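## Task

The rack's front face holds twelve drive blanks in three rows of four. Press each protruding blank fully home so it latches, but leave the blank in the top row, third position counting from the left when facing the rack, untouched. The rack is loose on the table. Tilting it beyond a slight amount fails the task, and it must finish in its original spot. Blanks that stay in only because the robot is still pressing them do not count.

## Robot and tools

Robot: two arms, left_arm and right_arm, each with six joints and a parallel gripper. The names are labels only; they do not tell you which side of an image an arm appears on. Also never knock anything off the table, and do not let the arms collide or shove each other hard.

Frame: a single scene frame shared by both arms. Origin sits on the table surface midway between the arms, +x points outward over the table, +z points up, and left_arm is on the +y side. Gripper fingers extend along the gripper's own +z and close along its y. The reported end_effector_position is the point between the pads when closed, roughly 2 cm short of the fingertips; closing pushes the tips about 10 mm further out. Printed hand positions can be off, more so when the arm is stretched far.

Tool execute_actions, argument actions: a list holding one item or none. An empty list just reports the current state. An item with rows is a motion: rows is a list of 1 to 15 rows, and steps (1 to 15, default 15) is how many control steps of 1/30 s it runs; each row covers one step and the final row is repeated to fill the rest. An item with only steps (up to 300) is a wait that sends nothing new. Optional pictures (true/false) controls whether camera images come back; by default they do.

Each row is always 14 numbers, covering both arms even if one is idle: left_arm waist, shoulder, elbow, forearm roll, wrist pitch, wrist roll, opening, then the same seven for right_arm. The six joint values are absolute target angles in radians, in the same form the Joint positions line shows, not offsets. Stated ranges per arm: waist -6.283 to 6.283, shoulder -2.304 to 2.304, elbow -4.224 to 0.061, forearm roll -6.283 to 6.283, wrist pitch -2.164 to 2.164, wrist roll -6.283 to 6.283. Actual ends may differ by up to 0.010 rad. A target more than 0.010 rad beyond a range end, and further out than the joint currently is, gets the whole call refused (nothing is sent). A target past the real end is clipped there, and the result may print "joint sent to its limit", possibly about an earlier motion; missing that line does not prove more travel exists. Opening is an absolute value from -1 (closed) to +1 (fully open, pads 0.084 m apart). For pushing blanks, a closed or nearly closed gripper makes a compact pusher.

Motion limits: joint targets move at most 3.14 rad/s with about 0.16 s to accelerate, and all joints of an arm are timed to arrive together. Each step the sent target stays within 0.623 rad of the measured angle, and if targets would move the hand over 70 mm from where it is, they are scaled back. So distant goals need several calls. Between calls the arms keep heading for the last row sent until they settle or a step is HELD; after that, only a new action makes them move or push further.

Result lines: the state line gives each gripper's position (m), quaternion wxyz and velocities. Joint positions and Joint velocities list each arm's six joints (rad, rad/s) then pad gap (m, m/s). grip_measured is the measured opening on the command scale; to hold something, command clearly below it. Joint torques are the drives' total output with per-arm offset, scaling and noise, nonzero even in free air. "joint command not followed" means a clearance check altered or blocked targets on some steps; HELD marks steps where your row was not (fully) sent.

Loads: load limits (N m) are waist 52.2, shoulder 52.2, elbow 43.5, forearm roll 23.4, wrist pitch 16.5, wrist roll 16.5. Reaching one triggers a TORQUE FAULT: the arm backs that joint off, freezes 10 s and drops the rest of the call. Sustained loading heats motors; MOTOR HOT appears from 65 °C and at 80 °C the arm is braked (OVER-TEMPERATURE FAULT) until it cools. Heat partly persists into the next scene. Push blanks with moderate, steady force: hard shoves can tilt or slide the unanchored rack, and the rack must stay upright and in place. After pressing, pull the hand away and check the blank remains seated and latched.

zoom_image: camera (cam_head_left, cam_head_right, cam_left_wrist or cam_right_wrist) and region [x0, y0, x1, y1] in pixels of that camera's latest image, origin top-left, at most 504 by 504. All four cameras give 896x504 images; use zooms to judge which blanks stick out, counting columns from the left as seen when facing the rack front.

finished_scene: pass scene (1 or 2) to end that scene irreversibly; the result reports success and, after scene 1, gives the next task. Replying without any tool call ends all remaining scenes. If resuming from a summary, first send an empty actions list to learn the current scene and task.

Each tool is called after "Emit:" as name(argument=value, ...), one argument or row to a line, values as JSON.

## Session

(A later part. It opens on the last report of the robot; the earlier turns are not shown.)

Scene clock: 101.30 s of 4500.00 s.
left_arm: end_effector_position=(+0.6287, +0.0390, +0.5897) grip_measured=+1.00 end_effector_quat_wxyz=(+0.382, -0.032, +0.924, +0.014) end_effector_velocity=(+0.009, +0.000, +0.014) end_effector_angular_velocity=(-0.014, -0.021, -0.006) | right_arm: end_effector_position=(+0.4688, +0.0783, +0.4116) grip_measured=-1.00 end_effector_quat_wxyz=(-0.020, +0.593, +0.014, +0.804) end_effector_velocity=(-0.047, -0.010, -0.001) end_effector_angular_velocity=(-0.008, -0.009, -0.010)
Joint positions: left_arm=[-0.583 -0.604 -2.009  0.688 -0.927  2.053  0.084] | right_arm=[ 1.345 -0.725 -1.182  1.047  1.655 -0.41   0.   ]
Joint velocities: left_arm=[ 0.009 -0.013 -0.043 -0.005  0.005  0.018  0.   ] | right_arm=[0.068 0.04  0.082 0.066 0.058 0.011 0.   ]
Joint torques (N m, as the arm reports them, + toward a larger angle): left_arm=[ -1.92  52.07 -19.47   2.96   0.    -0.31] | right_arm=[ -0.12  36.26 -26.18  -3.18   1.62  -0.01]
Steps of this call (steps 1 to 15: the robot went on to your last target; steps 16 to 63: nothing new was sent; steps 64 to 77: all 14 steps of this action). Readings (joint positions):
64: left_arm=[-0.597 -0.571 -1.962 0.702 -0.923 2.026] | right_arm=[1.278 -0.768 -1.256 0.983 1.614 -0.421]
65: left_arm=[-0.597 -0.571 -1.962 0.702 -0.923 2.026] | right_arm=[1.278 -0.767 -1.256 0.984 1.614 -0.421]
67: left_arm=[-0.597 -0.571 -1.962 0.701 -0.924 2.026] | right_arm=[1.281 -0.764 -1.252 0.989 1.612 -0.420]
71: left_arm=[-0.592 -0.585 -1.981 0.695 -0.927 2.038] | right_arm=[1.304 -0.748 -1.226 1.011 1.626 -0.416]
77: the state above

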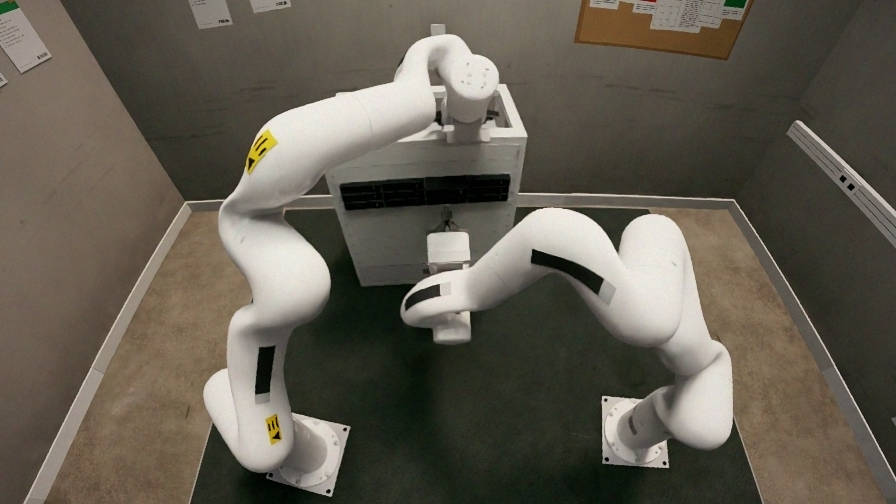

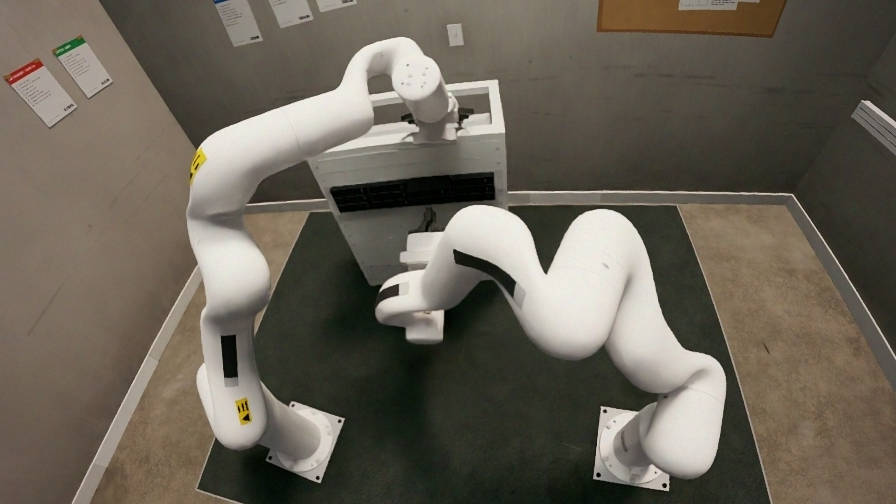

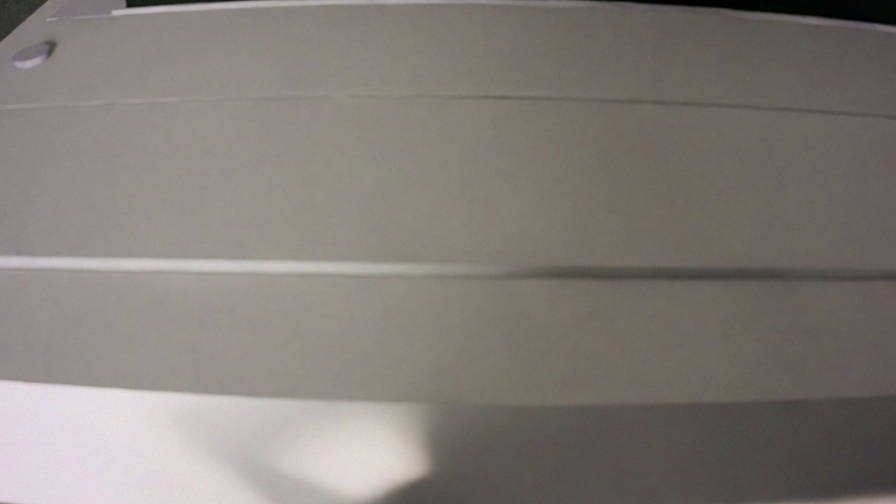

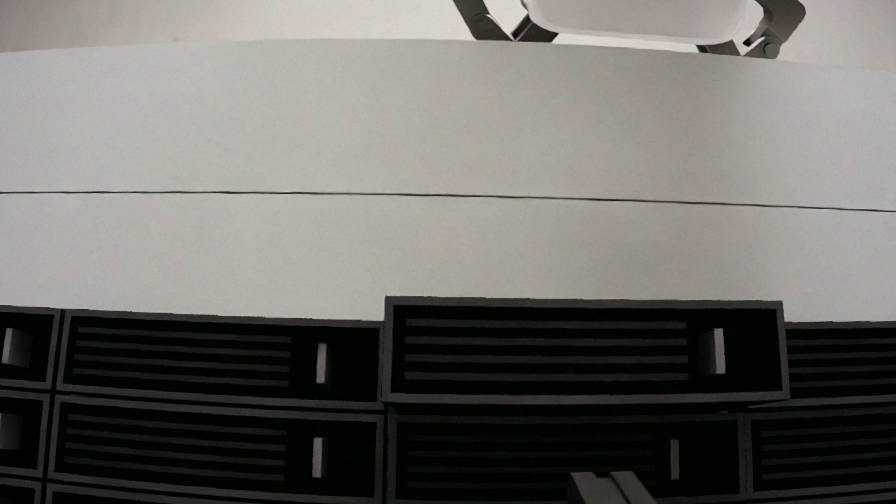

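Emit:
execute_actions(
  actions=[
    {"rows": [[-0.5918,-0.5941,-2.0226,0.6830,-0.9484,2.0603,1,1.3515,-0.6800,-1.1070,1.0532,1.6200,-0.3845,-1],[-0.6015,-0.5831,-2.0324,0.6785,-0.9707,2.0667,1,1.3530,-0.6374,-1.0396,1.0545,1.5799,-0.3600,-1],[-0.6113,-0.5721,-2.0422,0.6740,-0.9930,2.0731,1,1.3545,-0.5948,-0.9719,1.0557,1.5399,-0.3355,-1],[-0.6211,-0.5611,-2.0519,0.6696,-1.0154,2.0795,1,1.3559,-0.5522,-0.9041,1.0569,1.4998,-0.3110,-1],[-0.6308,-0.5501,-2.0617,0.6651,-1.0377,2.0859,1,1.3574,-0.5097,-0.8364,1.0582,1.4598,-0.2865,-1],[-0.6406,-0.5391,-2.0715,0.6606,-1.06,2.0923,1,1.3589,-0.4671,-0.7687,1.0594,1.4197,-0.262,-1]], "steps": 15},
  ],
)

Scene clock: 102.67 s of 4500.00 s.
left_arm: end_effector_position=(+0.5791, +0.0355, +0.6577) grip_measured=+1.00 end_effector_quat_wxyz=(+0.382, -0.032, +0.923, +0.014) end_effector_velocity=(-0.008, +0.001, +0.006) end_effector_angular_velocity=(+0.007, +0.007, +0.002) | right_arm: end_effector_position=(+0.4208, -0.0161, +0.3521) grip_measured=-1.00 end_effector_quat_wxyz=(-0.052, +0.702, +0.052, +0.708) end_effector_velocity=(-0.019, -0.037, -0.030) end_effector_angular_velocity=(-0.012, +0.114, +0.024)
Joint positions: left_arm=[-0.64  -0.541 -2.07   0.661 -1.058  2.092  0.084] | right_arm=[ 1.359 -0.474 -0.78   1.059  1.427 -0.266  0.   ]
Joint velocities: left_arm=[-0.008  0.007 -0.006 -0.004 -0.025  0.007 -0.   ] | right_arm=[ 0.003  0.075  0.132  0.002 -0.088  0.054  0.   ]
Joint torques (N m, as the arm reports them, + toward a larger angle): left_arm=[ -1.46  46.68 -19.68   3.09   0.07  -0.1 ] | right_arm=[ -0.02  25.4  -26.93  -2.5    1.98  -0.28]
Steps of this call (steps 1 to 15: the robot went on to your last target; steps 16 to 26: nothing new was sent; steps 27 to 41: all 15 steps of this action). Readings (joint positions):
27: left_arm=[-0.582 -0.605 -2.013 0.687 -0.926 2.054] | right_arm=[1.350 -0.722 -1.175 1.052 1.660 -0.409]
28: left_arm=[-0.583 -0.604 -2.014 0.687 -0.931 2.055] | right_arm=[1.350 -0.719 -1.169 1.052 1.656 -0.407]
30: left_arm=[-0.593 -0.594 -2.022 0.682 -0.952 2.061] | right_arm=[1.351 -0.691 -1.123 1.053 1.628 -0.390]
34: left_arm=[-0.625 -0.557 -2.056 0.668 -1.022 2.081] | right_arm=[1.355 -0.578 -0.946 1.056 1.525 -0.326]
41: the state above

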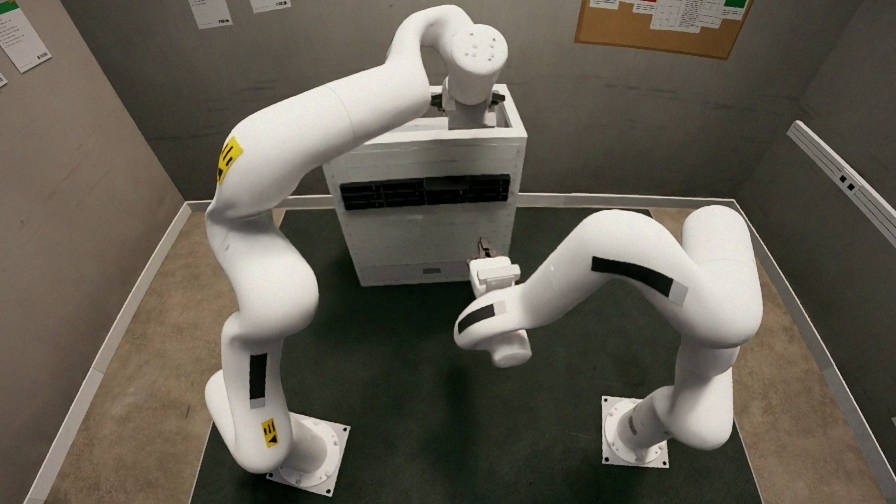

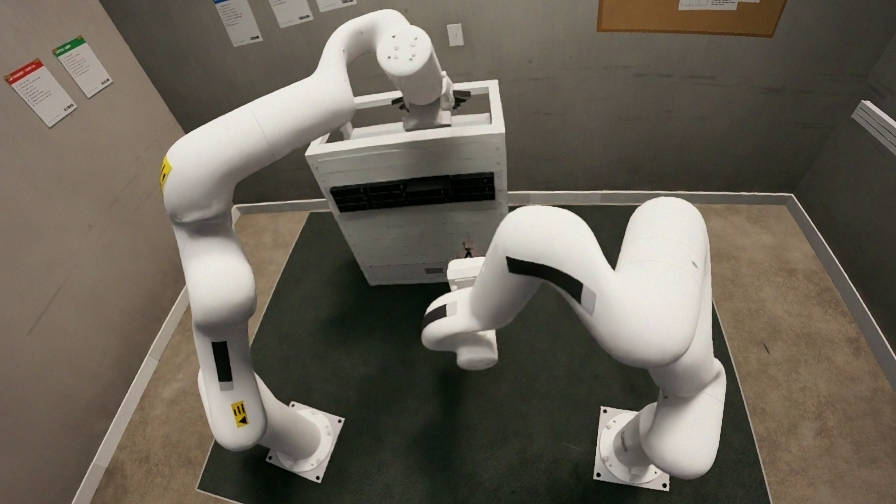

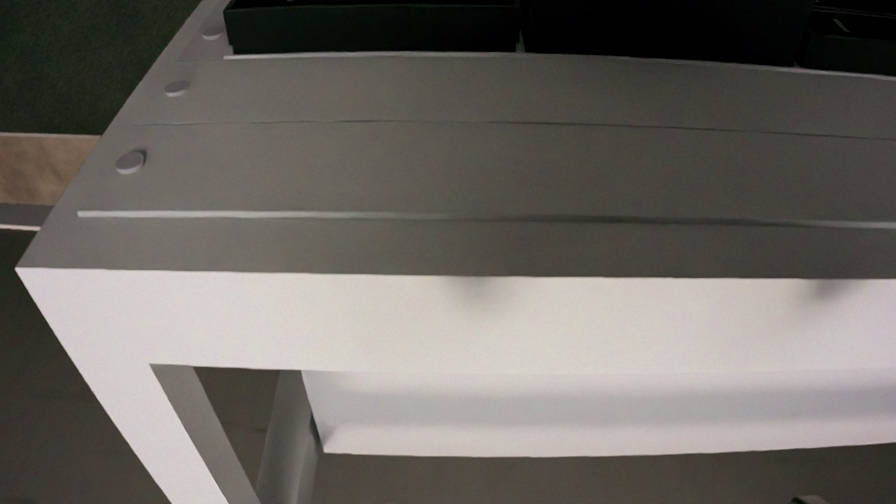

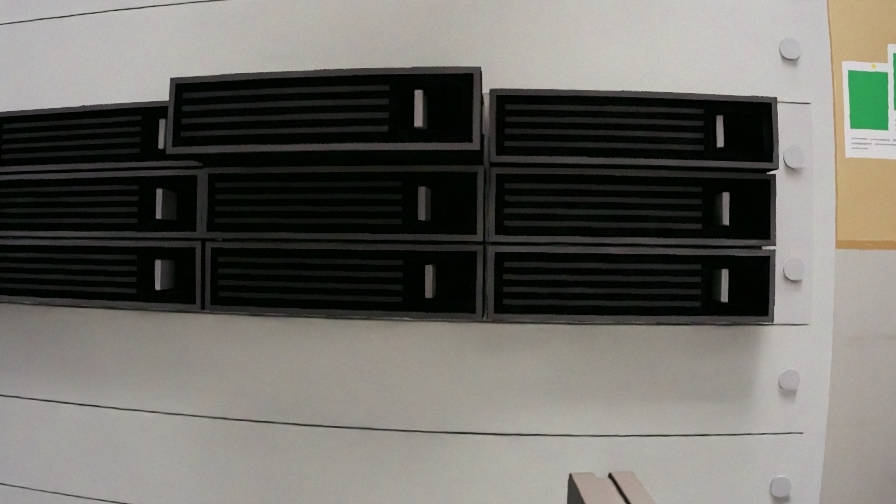

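Emit:
zoom_image(
  camera="cam_right_wrist",
  region=[440, 60, 840, 340],
)

Emit:
zoom_image(
  camera="cam_right_wrist",
  region=[0, 60, 500, 340],
)

Region (440, 60, 840, 340) of cam_right_wrist's 896x504 image, scaled by 1.260, with more detail than that image has; it fills the top 353 rows of this view, and the rest is white.

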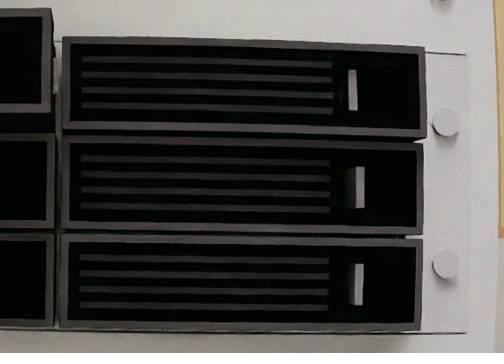

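Region (0, 60, 500, 340) of cam_right_wrist's 896x504 image, scaled by 1.008, with more detail than that image has; it fills the top 282 rows of this view, and the rest is white.

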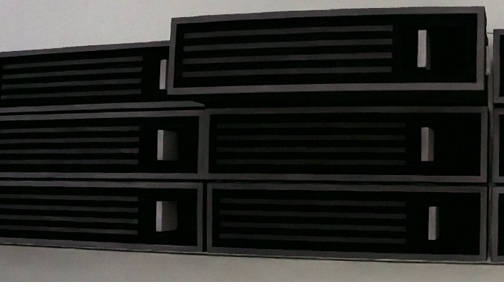

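Emit:
zoom_image(
  camera="cam_right_wrist",
  region=[670, 80, 800, 330],
)

Emit:
zoom_image(
  camera="cam_right_wrist",
  region=[380, 60, 520, 330],
)

Region (670, 80, 800, 330) of cam_right_wrist's 896x504 image, scaled by 2.016, with more detail than that image has; it fills the left 262 columns of this view, and the rest is white.

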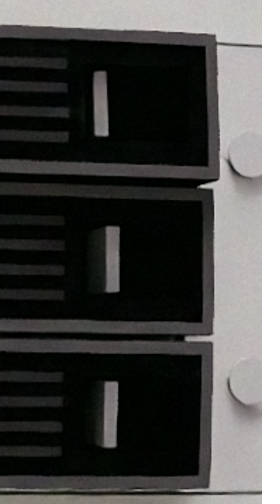

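Region (380, 60, 520, 330) of cam_right_wrist's 896x504 image, scaled by 1.867, with more detail than that image has; it fills the left 261 columns of this view, and the rest is white.

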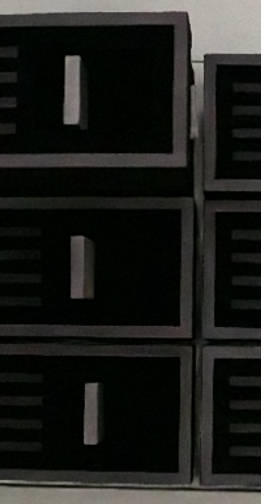

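Emit:
execute_actions(
  actions=[
    {"rows": [[-0.6308,-0.5501,-2.0617,0.6651,-1.0377,2.0859,1,1.3574,-0.5097,-0.8364,1.0582,1.4598,-0.2865,-1],[-0.6211,-0.5611,-2.0519,0.6696,-1.0154,2.0795,1,1.3559,-0.5522,-0.9041,1.0569,1.4998,-0.3110,-1],[-0.6113,-0.5721,-2.0422,0.6740,-0.9930,2.0731,1,1.3545,-0.5948,-0.9719,1.0557,1.5399,-0.3355,-1],[-0.6015,-0.5831,-2.0324,0.6785,-0.9707,2.0667,1,1.3530,-0.6374,-1.0396,1.0545,1.5799,-0.3600,-1],[-0.5918,-0.5941,-2.0226,0.6830,-0.9484,2.0603,1,1.3515,-0.6800,-1.1070,1.0532,1.6200,-0.3845,-1],[-0.5820,-0.6051,-2.0128,0.6875,-0.9261,2.0539,1,1.3500,-0.7225,-1.1750,1.0520,1.6600,-0.4090,-1]], "steps": 15},
  ],
  pictures=false,
)

Emit:
execute_actions(
  actions=[
    {"rows": [[-0.5820,-0.6051,-2.0128,0.6875,-0.9261,2.0539,1,1.3500,-0.7225,-1.1750,1.0520,1.6600,-0.4090,-1],[-0.5820,-0.6051,-2.0128,0.6875,-0.9261,2.0539,1,1.3500,-0.7225,-1.1750,1.0520,1.6600,-0.4090,-1],[-0.5842,-0.6002,-2.0056,0.6895,-0.9257,2.0499,1,1.3430,-0.7267,-1.1828,1.0454,1.6553,-0.4103,-1],[-0.5864,-0.5954,-1.9984,0.6915,-0.9252,2.0460,1,1.3356,-0.7311,-1.1908,1.0388,1.6505,-0.4115,-1],[-0.5886,-0.5905,-1.9912,0.6935,-0.9248,2.0420,1,1.3282,-0.7355,-1.1987,1.0321,1.6457,-0.4126,-1],[-0.5907,-0.5857,-1.9839,0.6956,-0.9244,2.0381,1,1.3208,-0.7399,-1.2067,1.0255,1.6409,-0.4138,-1],[-0.5929,-0.5808,-1.9767,0.6976,-0.9240,2.0341,1,1.3133,-0.7443,-1.2147,1.0188,1.6361,-0.4150,-1],[-0.5946,-0.5772,-1.9713,0.6991,-0.9236,2.0312,1,1.3059,-0.7487,-1.2226,1.0122,1.6313,-0.4161,-1],[-0.5957,-0.5748,-1.9677,0.7001,-0.9234,2.0292,1,1.2985,-0.7532,-1.2306,1.0056,1.6266,-0.4173,-1],[-0.5965,-0.5729,-1.9650,0.7008,-0.9233,2.0277,1,1.2926,-0.7567,-1.2370,1.0002,1.6227,-0.4182,-1],[-0.5973,-0.5711,-1.9623,0.7016,-0.9231,2.0262,1,1.2881,-0.7593,-1.2418,0.9963,1.6198,-0.4189,-1],[-0.5973,-0.5711,-1.9623,0.7016,-0.9231,2.0262,1,1.2852,-0.7611,-1.2449,0.9936,1.6179,-0.4194,-1]], "steps": 15},
  ],
)

Scene clock: 110.57 s of 4500.00 s.
left_arm: end_effector_position=(+0.6288, +0.0389, +0.5924) grip_measured=+1.00 end_effector_quat_wxyz=(+0.383, -0.032, +0.923, +0.013) end_effector_velocity=(+0.007, +0.000, -0.002) end_effector_angular_velocity=(-0.013, -0.010, -0.003) | right_arm: end_effector_position=(+0.4642, +0.0753, +0.4097) grip_measured=-1.00 end_effector_quat_wxyz=(-0.021, +0.597, +0.016, +0.802) end_effector_velocity=(+0.012, +0.022, +0.028) end_effector_angular_velocity=(+0.023, -0.109, -0.055)
Joint positions: left_arm=[-0.583 -0.604 -2.014  0.687 -0.928  2.054  0.084] | right_arm=[ 1.35  -0.716 -1.163  1.052  1.653 -0.405  0.   ]
Joint velocities: left_arm=[ 0.008 -0.004  0.003  0.003  0.025 -0.007  0.   ] | right_arm=[-0.006 -0.071 -0.135 -0.     0.09  -0.053  0.   ]
Joint torques (N m, as the arm reports them, + toward a larger angle): left_arm=[ -2.44  49.72 -19.92   2.9   -0.04  -0.15] | right_arm=[  0.96  35.51 -23.25  -2.66   1.52  -0.06]
Steps of this call (steps 1 to 30: the robot went on to your last target; steps 31 to 90: nothing new was sent; then 4.40 s passed at rest; steps 91 to 105: all 15 steps of this action). Readings (joint positions):
91: left_arm=[-0.640 -0.539 -2.071 0.661 -1.060 2.092] | right_arm=[1.359 -0.467 -0.769 1.059 1.420 -0.262]
92: left_arm=[-0.639 -0.540 -2.070 0.661 -1.056 2.091] | right_arm=[1.359 -0.470 -0.774 1.059 1.423 -0.264]
94: left_arm=[-0.630 -0.550 -2.062 0.666 -1.034 2.085] | right_arm=[1.358 -0.499 -0.820 1.059 1.451 -0.281]
98: left_arm=[-0.598 -0.588 -2.028 0.680 -0.964 2.065] | right_arm=[1.354 -0.608 -0.993 1.055 1.552 -0.343]
105: the state above

Scene clock: 111.07 s of 4500.00 s.
left_arm: end_effector_position=(+0.6163, +0.0381, +0.5911) grip_measured=+1.00 end_effector_quat_wxyz=(+0.383, -0.032, +0.923, +0.013) end_effector_velocity=(-0.006, +0.001, +0.003) end_effector_angular_velocity=(-0.006, -0.008, +0.001) | right_arm: end_effector_position=(+0.5054, +0.0805, +0.4111) grip_measured=-1.00 end_effector_quat_wxyz=(-0.020, +0.594, +0.014, +0.804) end_effector_velocity=(+0.041, +0.004, -0.000) end_effector_angular_velocity=(-0.001, +0.001, +0.005)
Joint positions: left_arm=[-0.597 -0.573 -1.965  0.701 -0.923  2.028  0.084] | right_arm=[ 1.29  -0.758 -1.239  0.998  1.621 -0.419  0.   ]
Joint velocities: left_arm=[-0.005  0.021  0.029  0.012  0.009 -0.019 -0.   ] | right_arm=[-0.06  -0.038 -0.069 -0.058 -0.043 -0.011  0.   ]
Joint torques (N m, as the arm reports them, + toward a larger angle): left_arm=[ -2.74  46.81 -19.37   2.53  -0.49  -0.09] | right_arm=[  4.59  37.3  -24.3   -2.44   1.68  -0.02]
Steps of this call (steps 1 to 15: all 15 steps of this action). Readings (joint positions):
1: left_arm=[-0.583 -0.604 -2.014 0.687 -0.927 2.054] | right_arm=[1.350 -0.718 -1.167 1.052 1.655 -0.406]
2: left_arm=[-0.583 -0.604 -2.014 0.687 -0.927 2.054] | right_arm=[1.350 -0.719 -1.169 1.052 1.657 -0.407]
4: left_arm=[-0.583 -0.603 -2.012 0.688 -0.926 2.053] | right_arm=[1.349 -0.721 -1.174 1.051 1.657 -0.408]
8: left_arm=[-0.588 -0.591 -1.992 0.693 -0.925 2.042] | right_arm=[1.329 -0.734 -1.197 1.033 1.646 -0.412]
15: the state above

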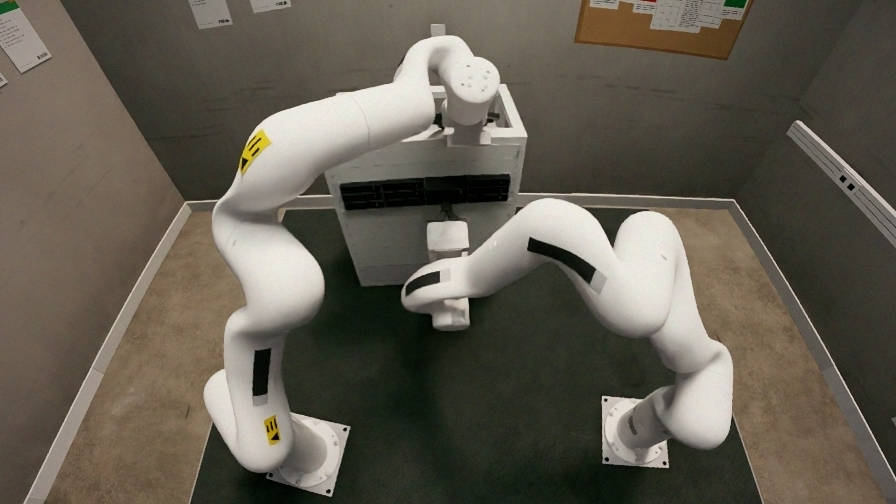

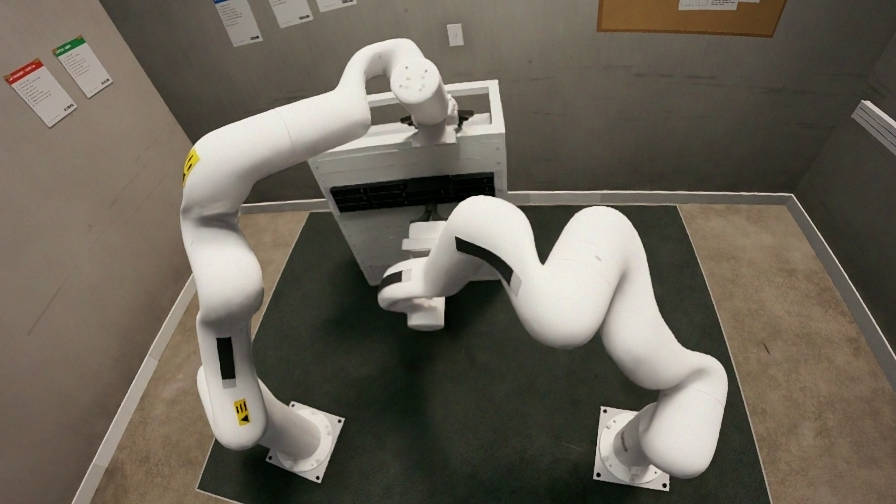

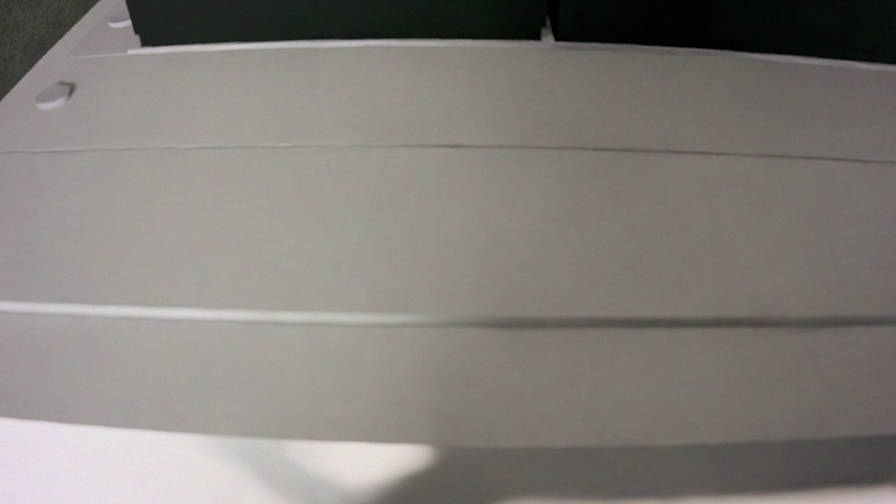

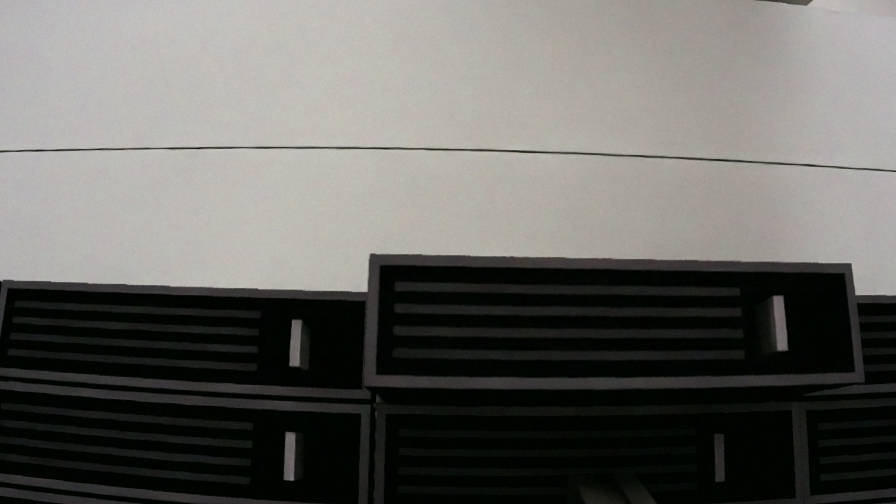

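Emit:
execute_actions(
  actions=[
    {"rows": [[-0.5973,-0.5711,-1.9623,0.7016,-0.9231,2.0262,1,1.2822,-0.7628,-1.2481,0.9909,1.6160,-0.4199,-1],[-0.5973,-0.5711,-1.9623,0.7016,-0.9231,2.0262,1,1.2800,-0.7642,-1.2505,0.9889,1.6146,-0.4202,-1],[-0.5973,-0.5711,-1.9623,0.7016,-0.9231,2.0262,1,1.2777,-0.7655,-1.2529,0.9870,1.6131,-0.4206,-1],[-0.5973,-0.5711,-1.9623,0.7016,-0.9231,2.0262,1,1.2763,-0.7664,-1.2545,0.9856,1.6122,-0.4208,-1],[-0.5973,-0.5711,-1.9623,0.7016,-0.9231,2.0262,1,1.2748,-0.7673,-1.2561,0.9843,1.6112,-0.4210,-1],[-0.5973,-0.5711,-1.9623,0.7016,-0.9231,2.0262,1,1.2733,-0.7681,-1.2577,0.9830,1.6103,-0.4213,-1],[-0.5973,-0.5711,-1.9623,0.7016,-0.9231,2.0262,1,1.2725,-0.7686,-1.2585,0.9823,1.6098,-0.4214,-1],[-0.5973,-0.5711,-1.9623,0.7016,-0.9231,2.0262,1,1.2718,-0.7690,-1.2593,0.9816,1.6093,-0.4215,-1],[-0.5973,-0.5711,-1.9623,0.7016,-0.9231,2.0262,1,1.2711,-0.7695,-1.2601,0.9810,1.6088,-0.4216,-1]], "steps": 15},
  ],
)

Scene clock: 113.30 s of 4500.00 s.
left_arm: end_effector_position=(+0.6157, +0.0382, +0.5909) grip_measured=+1.00 end_effector_quat_wxyz=(+0.383, -0.032, +0.923, +0.013) end_effector_velocity=(-0.000, +0.000, +0.001) end_effector_angular_velocity=(+0.000, -0.002, -0.000) | right_arm: end_effector_position=(+0.5142, +0.0819, +0.4115) grip_measured=-1.00 end_effector_quat_wxyz=(-0.020, +0.591, +0.015, +0.806) end_effector_velocity=(-0.001, +0.006, +0.001) end_effector_angular_velocity=(+0.003, -0.001, +0.011)
Joint positions: left_arm=[-0.597 -0.571 -1.963  0.702 -0.923  2.026  0.084] | right_arm=[ 1.277 -0.77  -1.257  0.982  1.618 -0.422  0.   ]
Joint velocities: left_arm=[-0.     0.001 -0.     0.001 -0.001  0.    -0.   ] | right_arm=[ 0.003 -0.004 -0.009 -0.007 -0.005  0.     0.   ]
Joint torques (N m, as the arm reports them, + toward a larger angle): left_arm=[ -8.61  45.13 -14.89   0.03  -1.96   0.18] | right_arm=[-23.35  38.86 -51.29  -5.14  -4.78   0.15]
Steps of this call (steps 1 to 15: the robot went on to your last target; steps 16 to 52: nothing new was sent; steps 53 to 67: all 15 steps of this action). Readings (joint positions):
53: left_arm=[-0.597 -0.571 -1.962 0.702 -0.923 2.026] | right_arm=[1.285 -0.761 -1.245 0.994 1.618 -0.419]
54: left_arm=[-0.597 -0.571 -1.962 0.702 -0.923 2.026] | right_arm=[1.285 -0.761 -1.246 0.993 1.617 -0.420]
56: left_arm=[-0.597 -0.571 -1.962 0.702 -0.923 2.026] | right_arm=[1.282 -0.763 -1.249 0.990 1.616 -0.420]
60: left_arm=[-0.597 -0.571 -1.962 0.702 -0.923 2.026] | right_arm=[1.278 -0.767 -1.253 0.985 1.616 -0.421]
67: the state above

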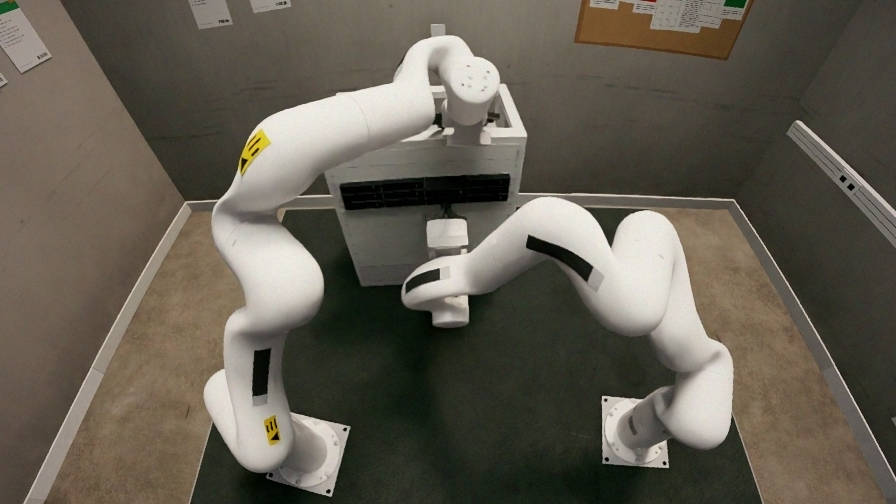

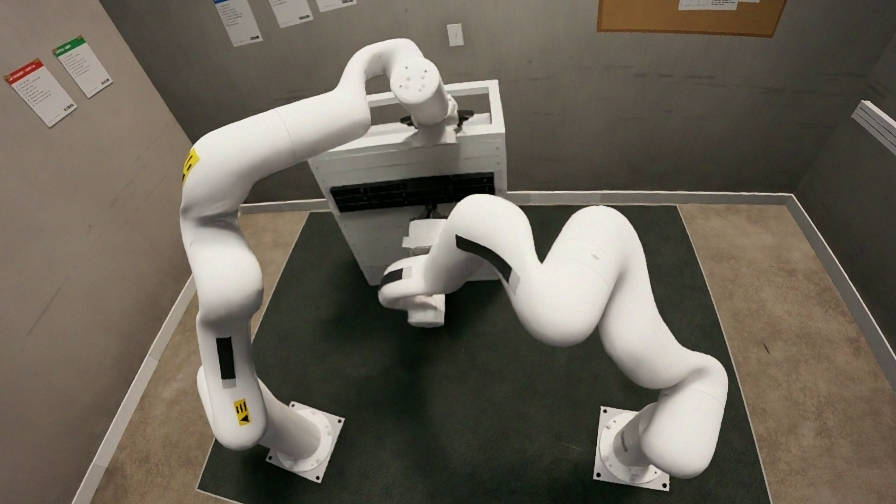

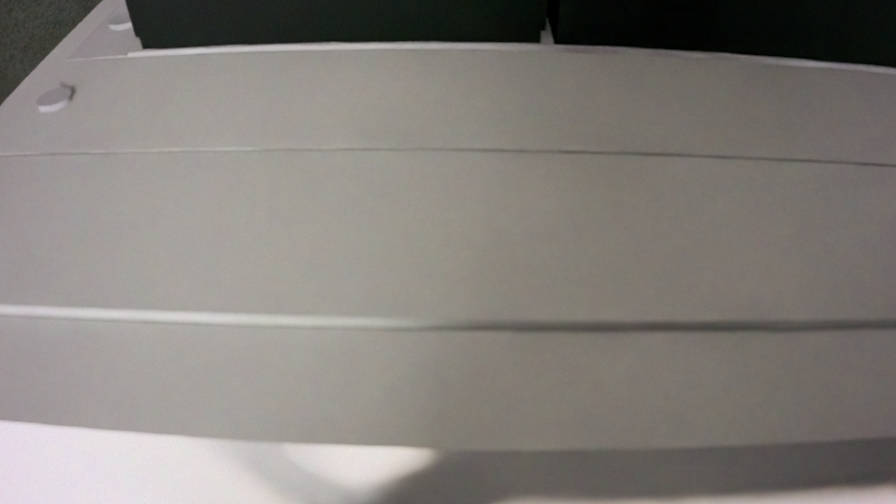

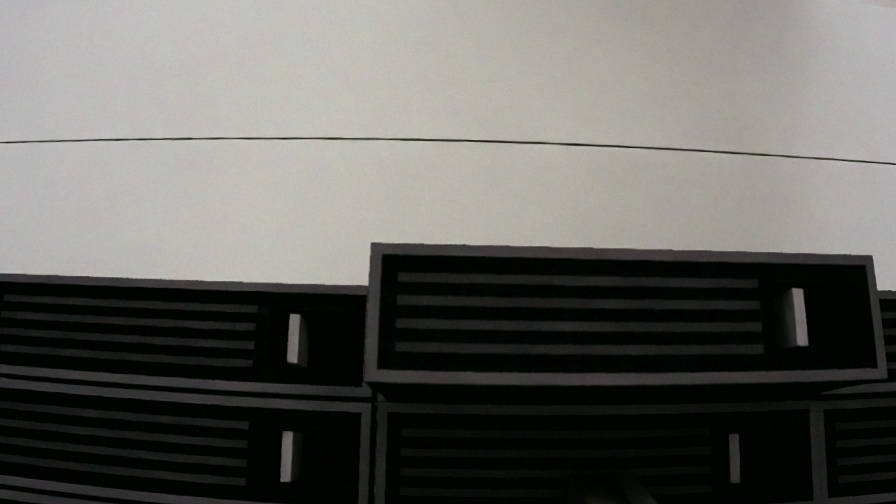

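Emit:
execute_actions(
  actions=[
    {"rows": [[-0.5973,-0.5711,-1.9623,0.7016,-0.9231,2.0262,1,1.2785,-0.7651,-1.2521,0.9876,1.6136,-0.4204,-1],[-0.5973,-0.5711,-1.9623,0.7016,-0.9231,2.0262,1,1.2830,-0.7624,-1.2473,0.9916,1.6165,-0.4197,-1],[-0.5973,-0.5711,-1.9623,0.7016,-0.9231,2.0262,1,1.2896,-0.7584,-1.2402,0.9976,1.6208,-0.4187,-1],[-0.5973,-0.5711,-1.9623,0.7016,-0.9231,2.0262,1,1.2985,-0.7532,-1.2306,1.0056,1.6266,-0.4173,-1],[-0.5973,-0.5711,-1.9623,0.7016,-0.9231,2.0262,1,1.3074,-0.7479,-1.2210,1.0135,1.6323,-0.4159,-1],[-0.5973,-0.5711,-1.9623,0.7016,-0.9231,2.0262,1,1.3163,-0.7426,-1.2115,1.0215,1.6381,-0.4145,-1],[-0.5973,-0.5711,-1.9623,0.7016,-0.9231,2.0262,1,1.3252,-0.7373,-1.2019,1.0295,1.6438,-0.4131,-1],[-0.5973,-0.5711,-1.9623,0.7016,-0.9231,2.0262,1,1.3341,-0.7320,-1.1924,1.0374,1.6496,-0.4117,-1],[-0.5973,-0.5711,-1.9623,0.7016,-0.9231,2.0262,1,1.3356,-0.7311,-1.1908,1.0388,1.6505,-0.4115,-1]], "steps": 13},
  ],
  pictures=false,
)

Emit:
execute_actions(
  actions=[
    {"rows": [[-0.5973,-0.5711,-1.9623,0.7016,-0.9231,2.0262,1,1.3356,-0.7292,-1.1906,1.0387,1.6494,-0.2560,-1],[-0.5973,-0.5711,-1.9623,0.7016,-0.9231,2.0262,1,1.3356,-0.7273,-1.1905,1.0386,1.6482,-0.1005,-1],[-0.5973,-0.5711,-1.9623,0.7016,-0.9231,2.0262,1,1.3356,-0.7254,-1.1903,1.0385,1.6471,0.0550,-1],[-0.5973,-0.5711,-1.9623,0.7016,-0.9231,2.0262,1,1.3356,-0.7235,-1.1902,1.0384,1.6459,0.2105,-1],[-0.5973,-0.5711,-1.9623,0.7016,-0.9231,2.0262,1,1.3356,-0.7216,-1.1900,1.0383,1.6448,0.3660,-1],[-0.5973,-0.5711,-1.9623,0.7016,-0.9231,2.0262,1,1.3356,-0.7198,-1.1898,1.0382,1.6436,0.5215,-1],[-0.5973,-0.5711,-1.9623,0.7016,-0.9231,2.0262,1,1.3356,-0.7179,-1.1897,1.0381,1.6425,0.6770,-1],[-0.5973,-0.5711,-1.9623,0.7016,-0.9231,2.0262,1,1.3356,-0.7160,-1.1895,1.0380,1.6413,0.8325,-1],[-0.5973,-0.5711,-1.9623,0.7016,-0.9231,2.0262,1,1.3356,-0.7141,-1.1894,1.0379,1.6402,0.9880,-1],[-0.5973,-0.5711,-1.9623,0.7016,-0.9231,2.0262,1,1.3356,-0.7122,-1.1892,1.0378,1.6390,1.1435,-1]], "steps": 15},
  ],
  pictures=false,
)

Emit:
execute_actions(
  actions=[
    {"rows": [[-0.5973,-0.5711,-1.9623,0.7016,-0.9231,2.0262,1,1.3356,-0.7122,-1.1892,1.0378,1.6390,1.1435,-1]], "steps": 10},
  ],
)

Scene clock: 121.23 s of 4500.00 s.
left_arm: end_effector_position=(+0.6154, +0.0381, +0.5906) grip_measured=+1.00 end_effector_quat_wxyz=(+0.382, -0.032, +0.923, +0.014) end_effector_velocity=(+0.001, -0.000, +0.001) end_effector_angular_velocity=(-0.000, -0.002, -0.001) | right_arm: end_effector_position=(+0.4777, +0.0793, +0.4116) grip_measured=-1.00 end_effector_quat_wxyz=(-0.020, +0.594, +0.014, +0.804) end_effector_velocity=(-0.034, -0.008, -0.002) end_effector_angular_velocity=(-0.009, -0.009, -0.011)
Joint positions: left_arm=[-0.598 -0.571 -1.962  0.701 -0.924  2.026  0.084] | right_arm=[ 1.331 -0.733 -1.196  1.035  1.646 -0.412  0.   ]
Joint velocities: left_arm=[ 0.    -0.001 -0.002  0.001  0.001  0.     0.   ] | right_arm=[0.049 0.028 0.063 0.049 0.048 0.007 0.   ]
Joint torques (N m, as the arm reports them, + toward a larger angle): left_arm=[ -5.94  41.15 -14.29   0.41  -1.43   0.15] | right_arm=[ -1.86  35.73 -26.45  -3.13   1.37  -0.14]
Steps of this call (steps 1 to 15: the robot went on to your last target; steps 16 to 90: nothing new was sent; then 4.50 s passed at rest; steps 91 to 103: all 13 steps of this action). Readings (joint positions):
91: left_arm=[-0.597 -0.571 -1.962 0.702 -0.923 2.026] | right_arm=[1.277 -0.769 -1.257 0.981 1.617 -0.422]
92: left_arm=[-0.597 -0.571 -1.962 0.702 -0.923 2.026] | right_arm=[1.278 -0.769 -1.256 0.982 1.617 -0.421]
94: left_arm=[-0.598 -0.571 -1.962 0.701 -0.924 2.026] | right_arm=[1.281 -0.765 -1.252 0.988 1.614 -0.420]
98: left_arm=[-0.598 -0.571 -1.962 0.701 -0.924 2.026] | right_arm=[1.304 -0.749 -1.226 1.011 1.627 -0.416]
103: the state above

Scene clock: 121.73 s of 4500.00 s.
left_arm: end_effector_position=(+0.6156, +0.0381, +0.5907) grip_measured=+1.00 end_effector_quat_wxyz=(+0.382, -0.032, +0.923, +0.013) end_effector_velocity=(+0.001, -0.000, -0.001) end_effector_angular_velocity=(+0.001, -0.000, -0.000) | right_arm: end_effector_position=(+0.4748, +0.0788, +0.4201) grip_measured=-1.00 end_effector_quat_wxyz=(-0.416, +0.523, -0.282, +0.689) end_effector_velocity=(-0.001, +0.000, +0.014) end_effector_angular_velocity=(+2.783, +0.139, +0.859)
Joint positions: left_arm=[-0.597 -0.571 -1.962  0.702 -0.923  2.026  0.084] | right_arm=[ 1.336 -0.715 -1.19   1.038  1.641  0.612  0.   ]
Joint velocities: left_arm=[ 0.    -0.002 -0.001  0.001  0.    -0.     0.   ] | right_arm=[ 0.001  0.027  0.003 -0.002 -0.015  2.895  0.   ]
Joint torques (N m, as the arm reports them, + toward a larger angle): left_arm=[ -5.03  41.66 -14.75   0.9   -1.15   0.08] | right_arm=[  1.35  35.09 -24.85  -2.55   1.67  -0.4 ]
Steps of this call (steps 1 to 15: all 15 steps of this action). Readings (joint positions):
1: left_arm=[-0.597 -0.571 -1.962 0.701 -0.923 2.026] | right_arm=[1.333 -0.733 -1.195 1.036 1.647 -0.411]
2: left_arm=[-0.597 -0.571 -1.962 0.701 -0.923 2.026] | right_arm=[1.333 -0.732 -1.193 1.037 1.648 -0.405]
4: left_arm=[-0.597 -0.571 -1.962 0.701 -0.923 2.026] | right_arm=[1.334 -0.731 -1.192 1.038 1.649 -0.355]
8: left_arm=[-0.597 -0.571 -1.962 0.701 -0.923 2.026] | right_arm=[1.335 -0.727 -1.191 1.038 1.647 -0.065]
15: the state above

Scene clock: 122.07 s of 4500.00 s.
left_arm: end_effector_position=(+0.6156, +0.0381, +0.5907) grip_measured=+1.00 end_effector_quat_wxyz=(+0.382, -0.032, +0.923, +0.013) end_effector_velocity=(+0.000, +0.000, -0.000) end_effector_angular_velocity=(+0.002, -0.001, -0.001) | right_arm: end_effector_position=(+0.4748, +0.0788, +0.4212) grip_measured=-1.00 end_effector_quat_wxyz=(+0.578, -0.434, +0.406, -0.559) end_effector_velocity=(-0.000, +0.000, +0.001) end_effector_angular_velocity=(+0.171, +0.008, +0.053)
Joint positions: left_arm=[-0.597 -0.571 -1.962  0.702 -0.923  2.026  0.084] | right_arm=[ 1.336 -0.712 -1.189  1.038  1.639  1.128  0.   ]
Joint velocities: left_arm=[-0.    -0.     0.001  0.002 -0.     0.     0.   ] | right_arm=[ 0.     0.001  0.    -0.     0.     0.178  0.   ]
Joint torques (N m, as the arm reports them, + toward a larger angle): left_arm=[ -5.31  41.3  -14.99   0.91  -1.2    0.07] | right_arm=[  1.31  37.08 -26.29  -2.65   1.55  -0.11]
Steps of this call (steps 1 to 10: all 10 steps of this action). Readings (joint positions):
1: left_arm=[-0.597 -0.571 -1.962 0.702 -0.923 2.026] | right_arm=[1.336 -0.714 -1.190 1.038 1.640 0.709]
2: left_arm=[-0.597 -0.571 -1.962 0.702 -0.923 2.026] | right_arm=[1.336 -0.713 -1.189 1.038 1.640 0.803]
4: left_arm=[-0.597 -0.571 -1.962 0.702 -0.923 2.026] | right_arm=[1.336 -0.713 -1.189 1.038 1.639 0.964]
8: left_arm=[-0.597 -0.571 -1.962 0.702 -0.923 2.026] | right_arm=[1.336 -0.712 -1.189 1.038 1.639 1.110]
10: the state above

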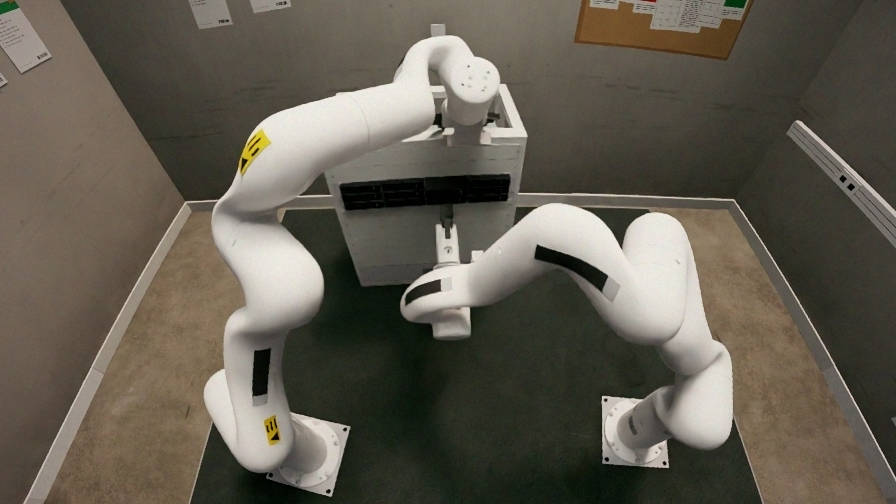

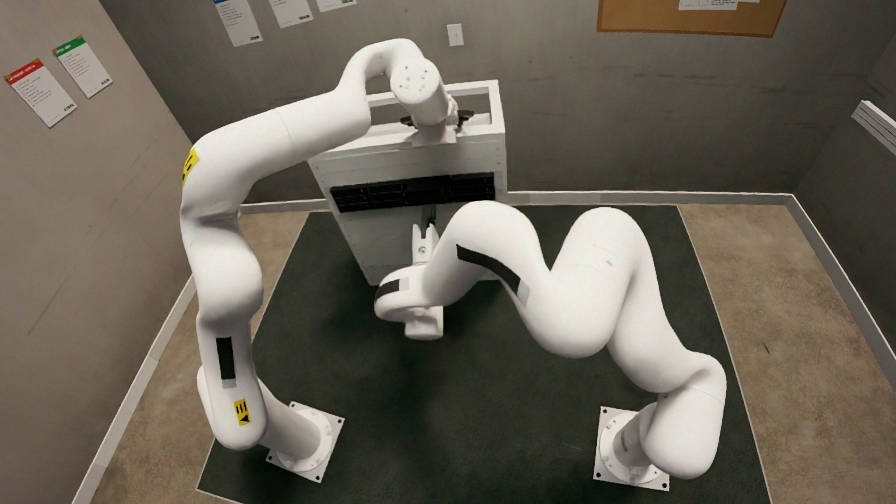

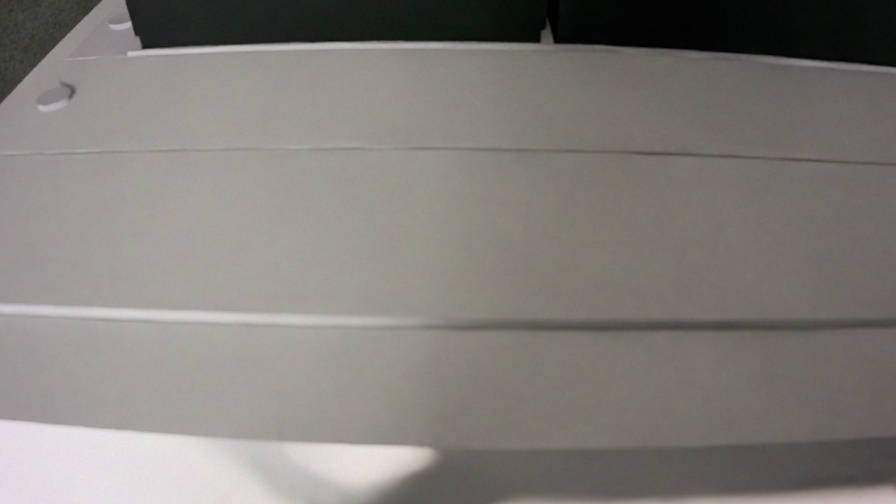

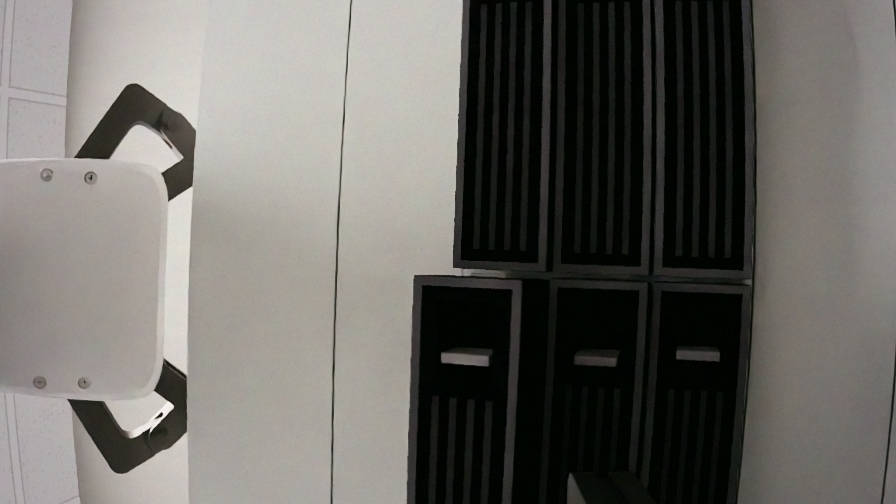

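Emit:
execute_actions(
  actions=[
    {"rows": [[-0.5973,-0.5711,-1.9623,0.7016,-0.9231,2.0262,1,1.3356,-0.7082,-1.1889,1.0375,1.6365,1.1400,-1],[-0.5973,-0.5711,-1.9623,0.7016,-0.9231,2.0262,1,1.3356,-0.7041,-1.1885,1.0373,1.6340,1.1367,-1],[-0.5973,-0.5711,-1.9623,0.7016,-0.9231,2.0262,1,1.3319,-0.7063,-1.1925,1.0340,1.6316,1.1361,-1],[-0.5973,-0.5711,-1.9623,0.7016,-0.9231,2.0262,1,1.3282,-0.7085,-1.1964,1.0306,1.6292,1.1356,-1],[-0.5973,-0.5711,-1.9623,0.7016,-0.9231,2.0262,1,1.3245,-0.7107,-1.2004,1.0273,1.6268,1.1350,-1],[-0.5973,-0.5711,-1.9623,0.7016,-0.9231,2.0262,1,1.3208,-0.7129,-1.2044,1.0240,1.6244,1.1344,-1]], "steps": 13},
  ],
)

Scene clock: 124.83 s of 4500.00 s.
left_arm: end_effector_position=(+0.6156, +0.0381, +0.5907) grip_measured=+1.00 end_effector_quat_wxyz=(+0.382, -0.032, +0.923, +0.013) end_effector_velocity=(-0.000, -0.000, -0.000) end_effector_angular_velocity=(-0.002, +0.001, +0.000) | right_arm: end_effector_position=(+0.4843, +0.0797, +0.4256) grip_measured=-1.00 end_effector_quat_wxyz=(+0.582, -0.431, +0.410, -0.554) end_effector_velocity=(+0.004, +0.001, +0.001) end_effector_angular_velocity=(+0.000, -0.001, +0.002)
Joint positions: left_arm=[-0.597 -0.571 -1.962  0.702 -0.923  2.026  0.084] | right_arm=[ 1.321 -0.713 -1.204  1.025  1.625  1.135  0.   ]
Joint velocities: left_arm=[ 0.    -0.001 -0.001 -0.003  0.    -0.     0.   ] | right_arm=[-0.006 -0.002 -0.007 -0.008 -0.005 -0.002  0.   ]
Joint torques (N m, as the arm reports them, + toward a larger angle): left_arm=[ -5.07  41.75 -15.14   1.01  -1.18   0.09] | right_arm=[  0.35  37.16 -26.02  -2.74   1.45  -0.12]
Steps of this call (steps 1 to 30: the robot went on to your last target; steps 31 to 70: nothing new was sent; steps 71 to 83: all 13 steps of this action). Readings (joint positions):
71: left_arm=[-0.597 -0.571 -1.962 0.702 -0.923 2.026] | right_arm=[1.336 -0.712 -1.189 1.038 1.639 1.143]
72: left_arm=[-0.597 -0.571 -1.962 0.702 -0.923 2.026] | right_arm=[1.336 -0.711 -1.189 1.038 1.638 1.143]
74: left_arm=[-0.597 -0.571 -1.962 0.702 -0.923 2.026] | right_arm=[1.335 -0.708 -1.190 1.037 1.636 1.140]
78: left_arm=[-0.597 -0.571 -1.962 0.702 -0.923 2.026] | right_arm=[1.325 -0.711 -1.200 1.028 1.628 1.136]
83: the state above

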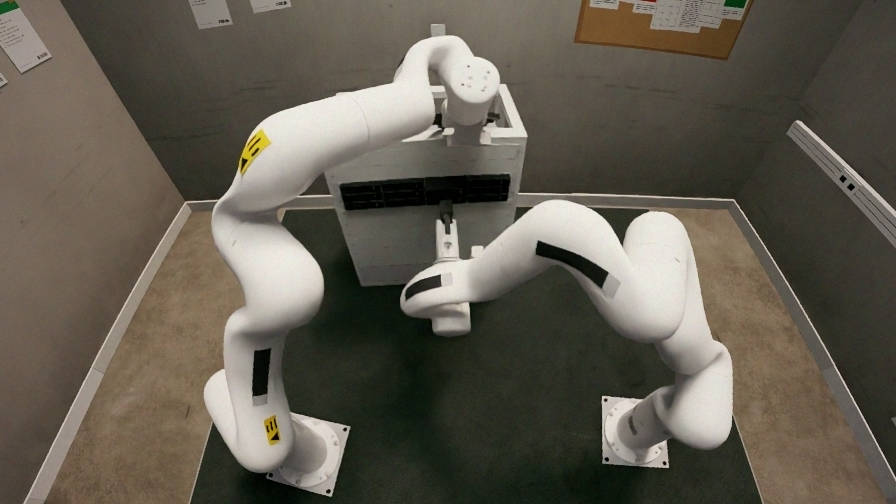

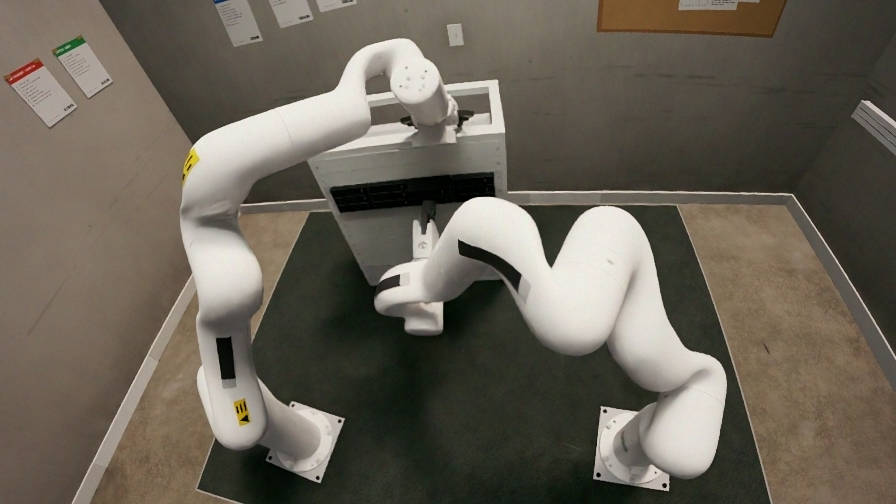

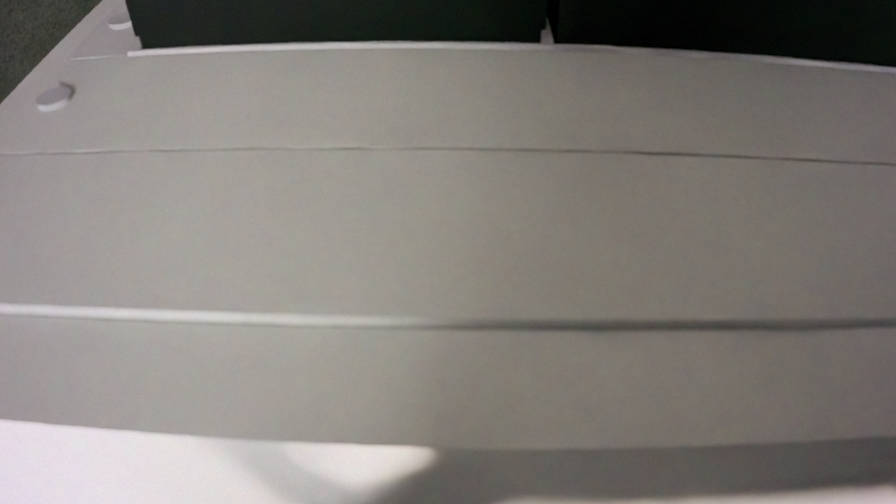

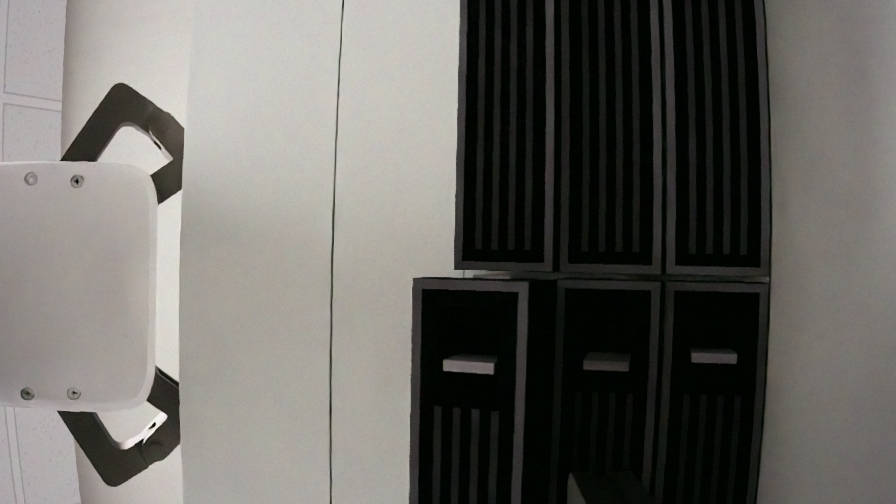

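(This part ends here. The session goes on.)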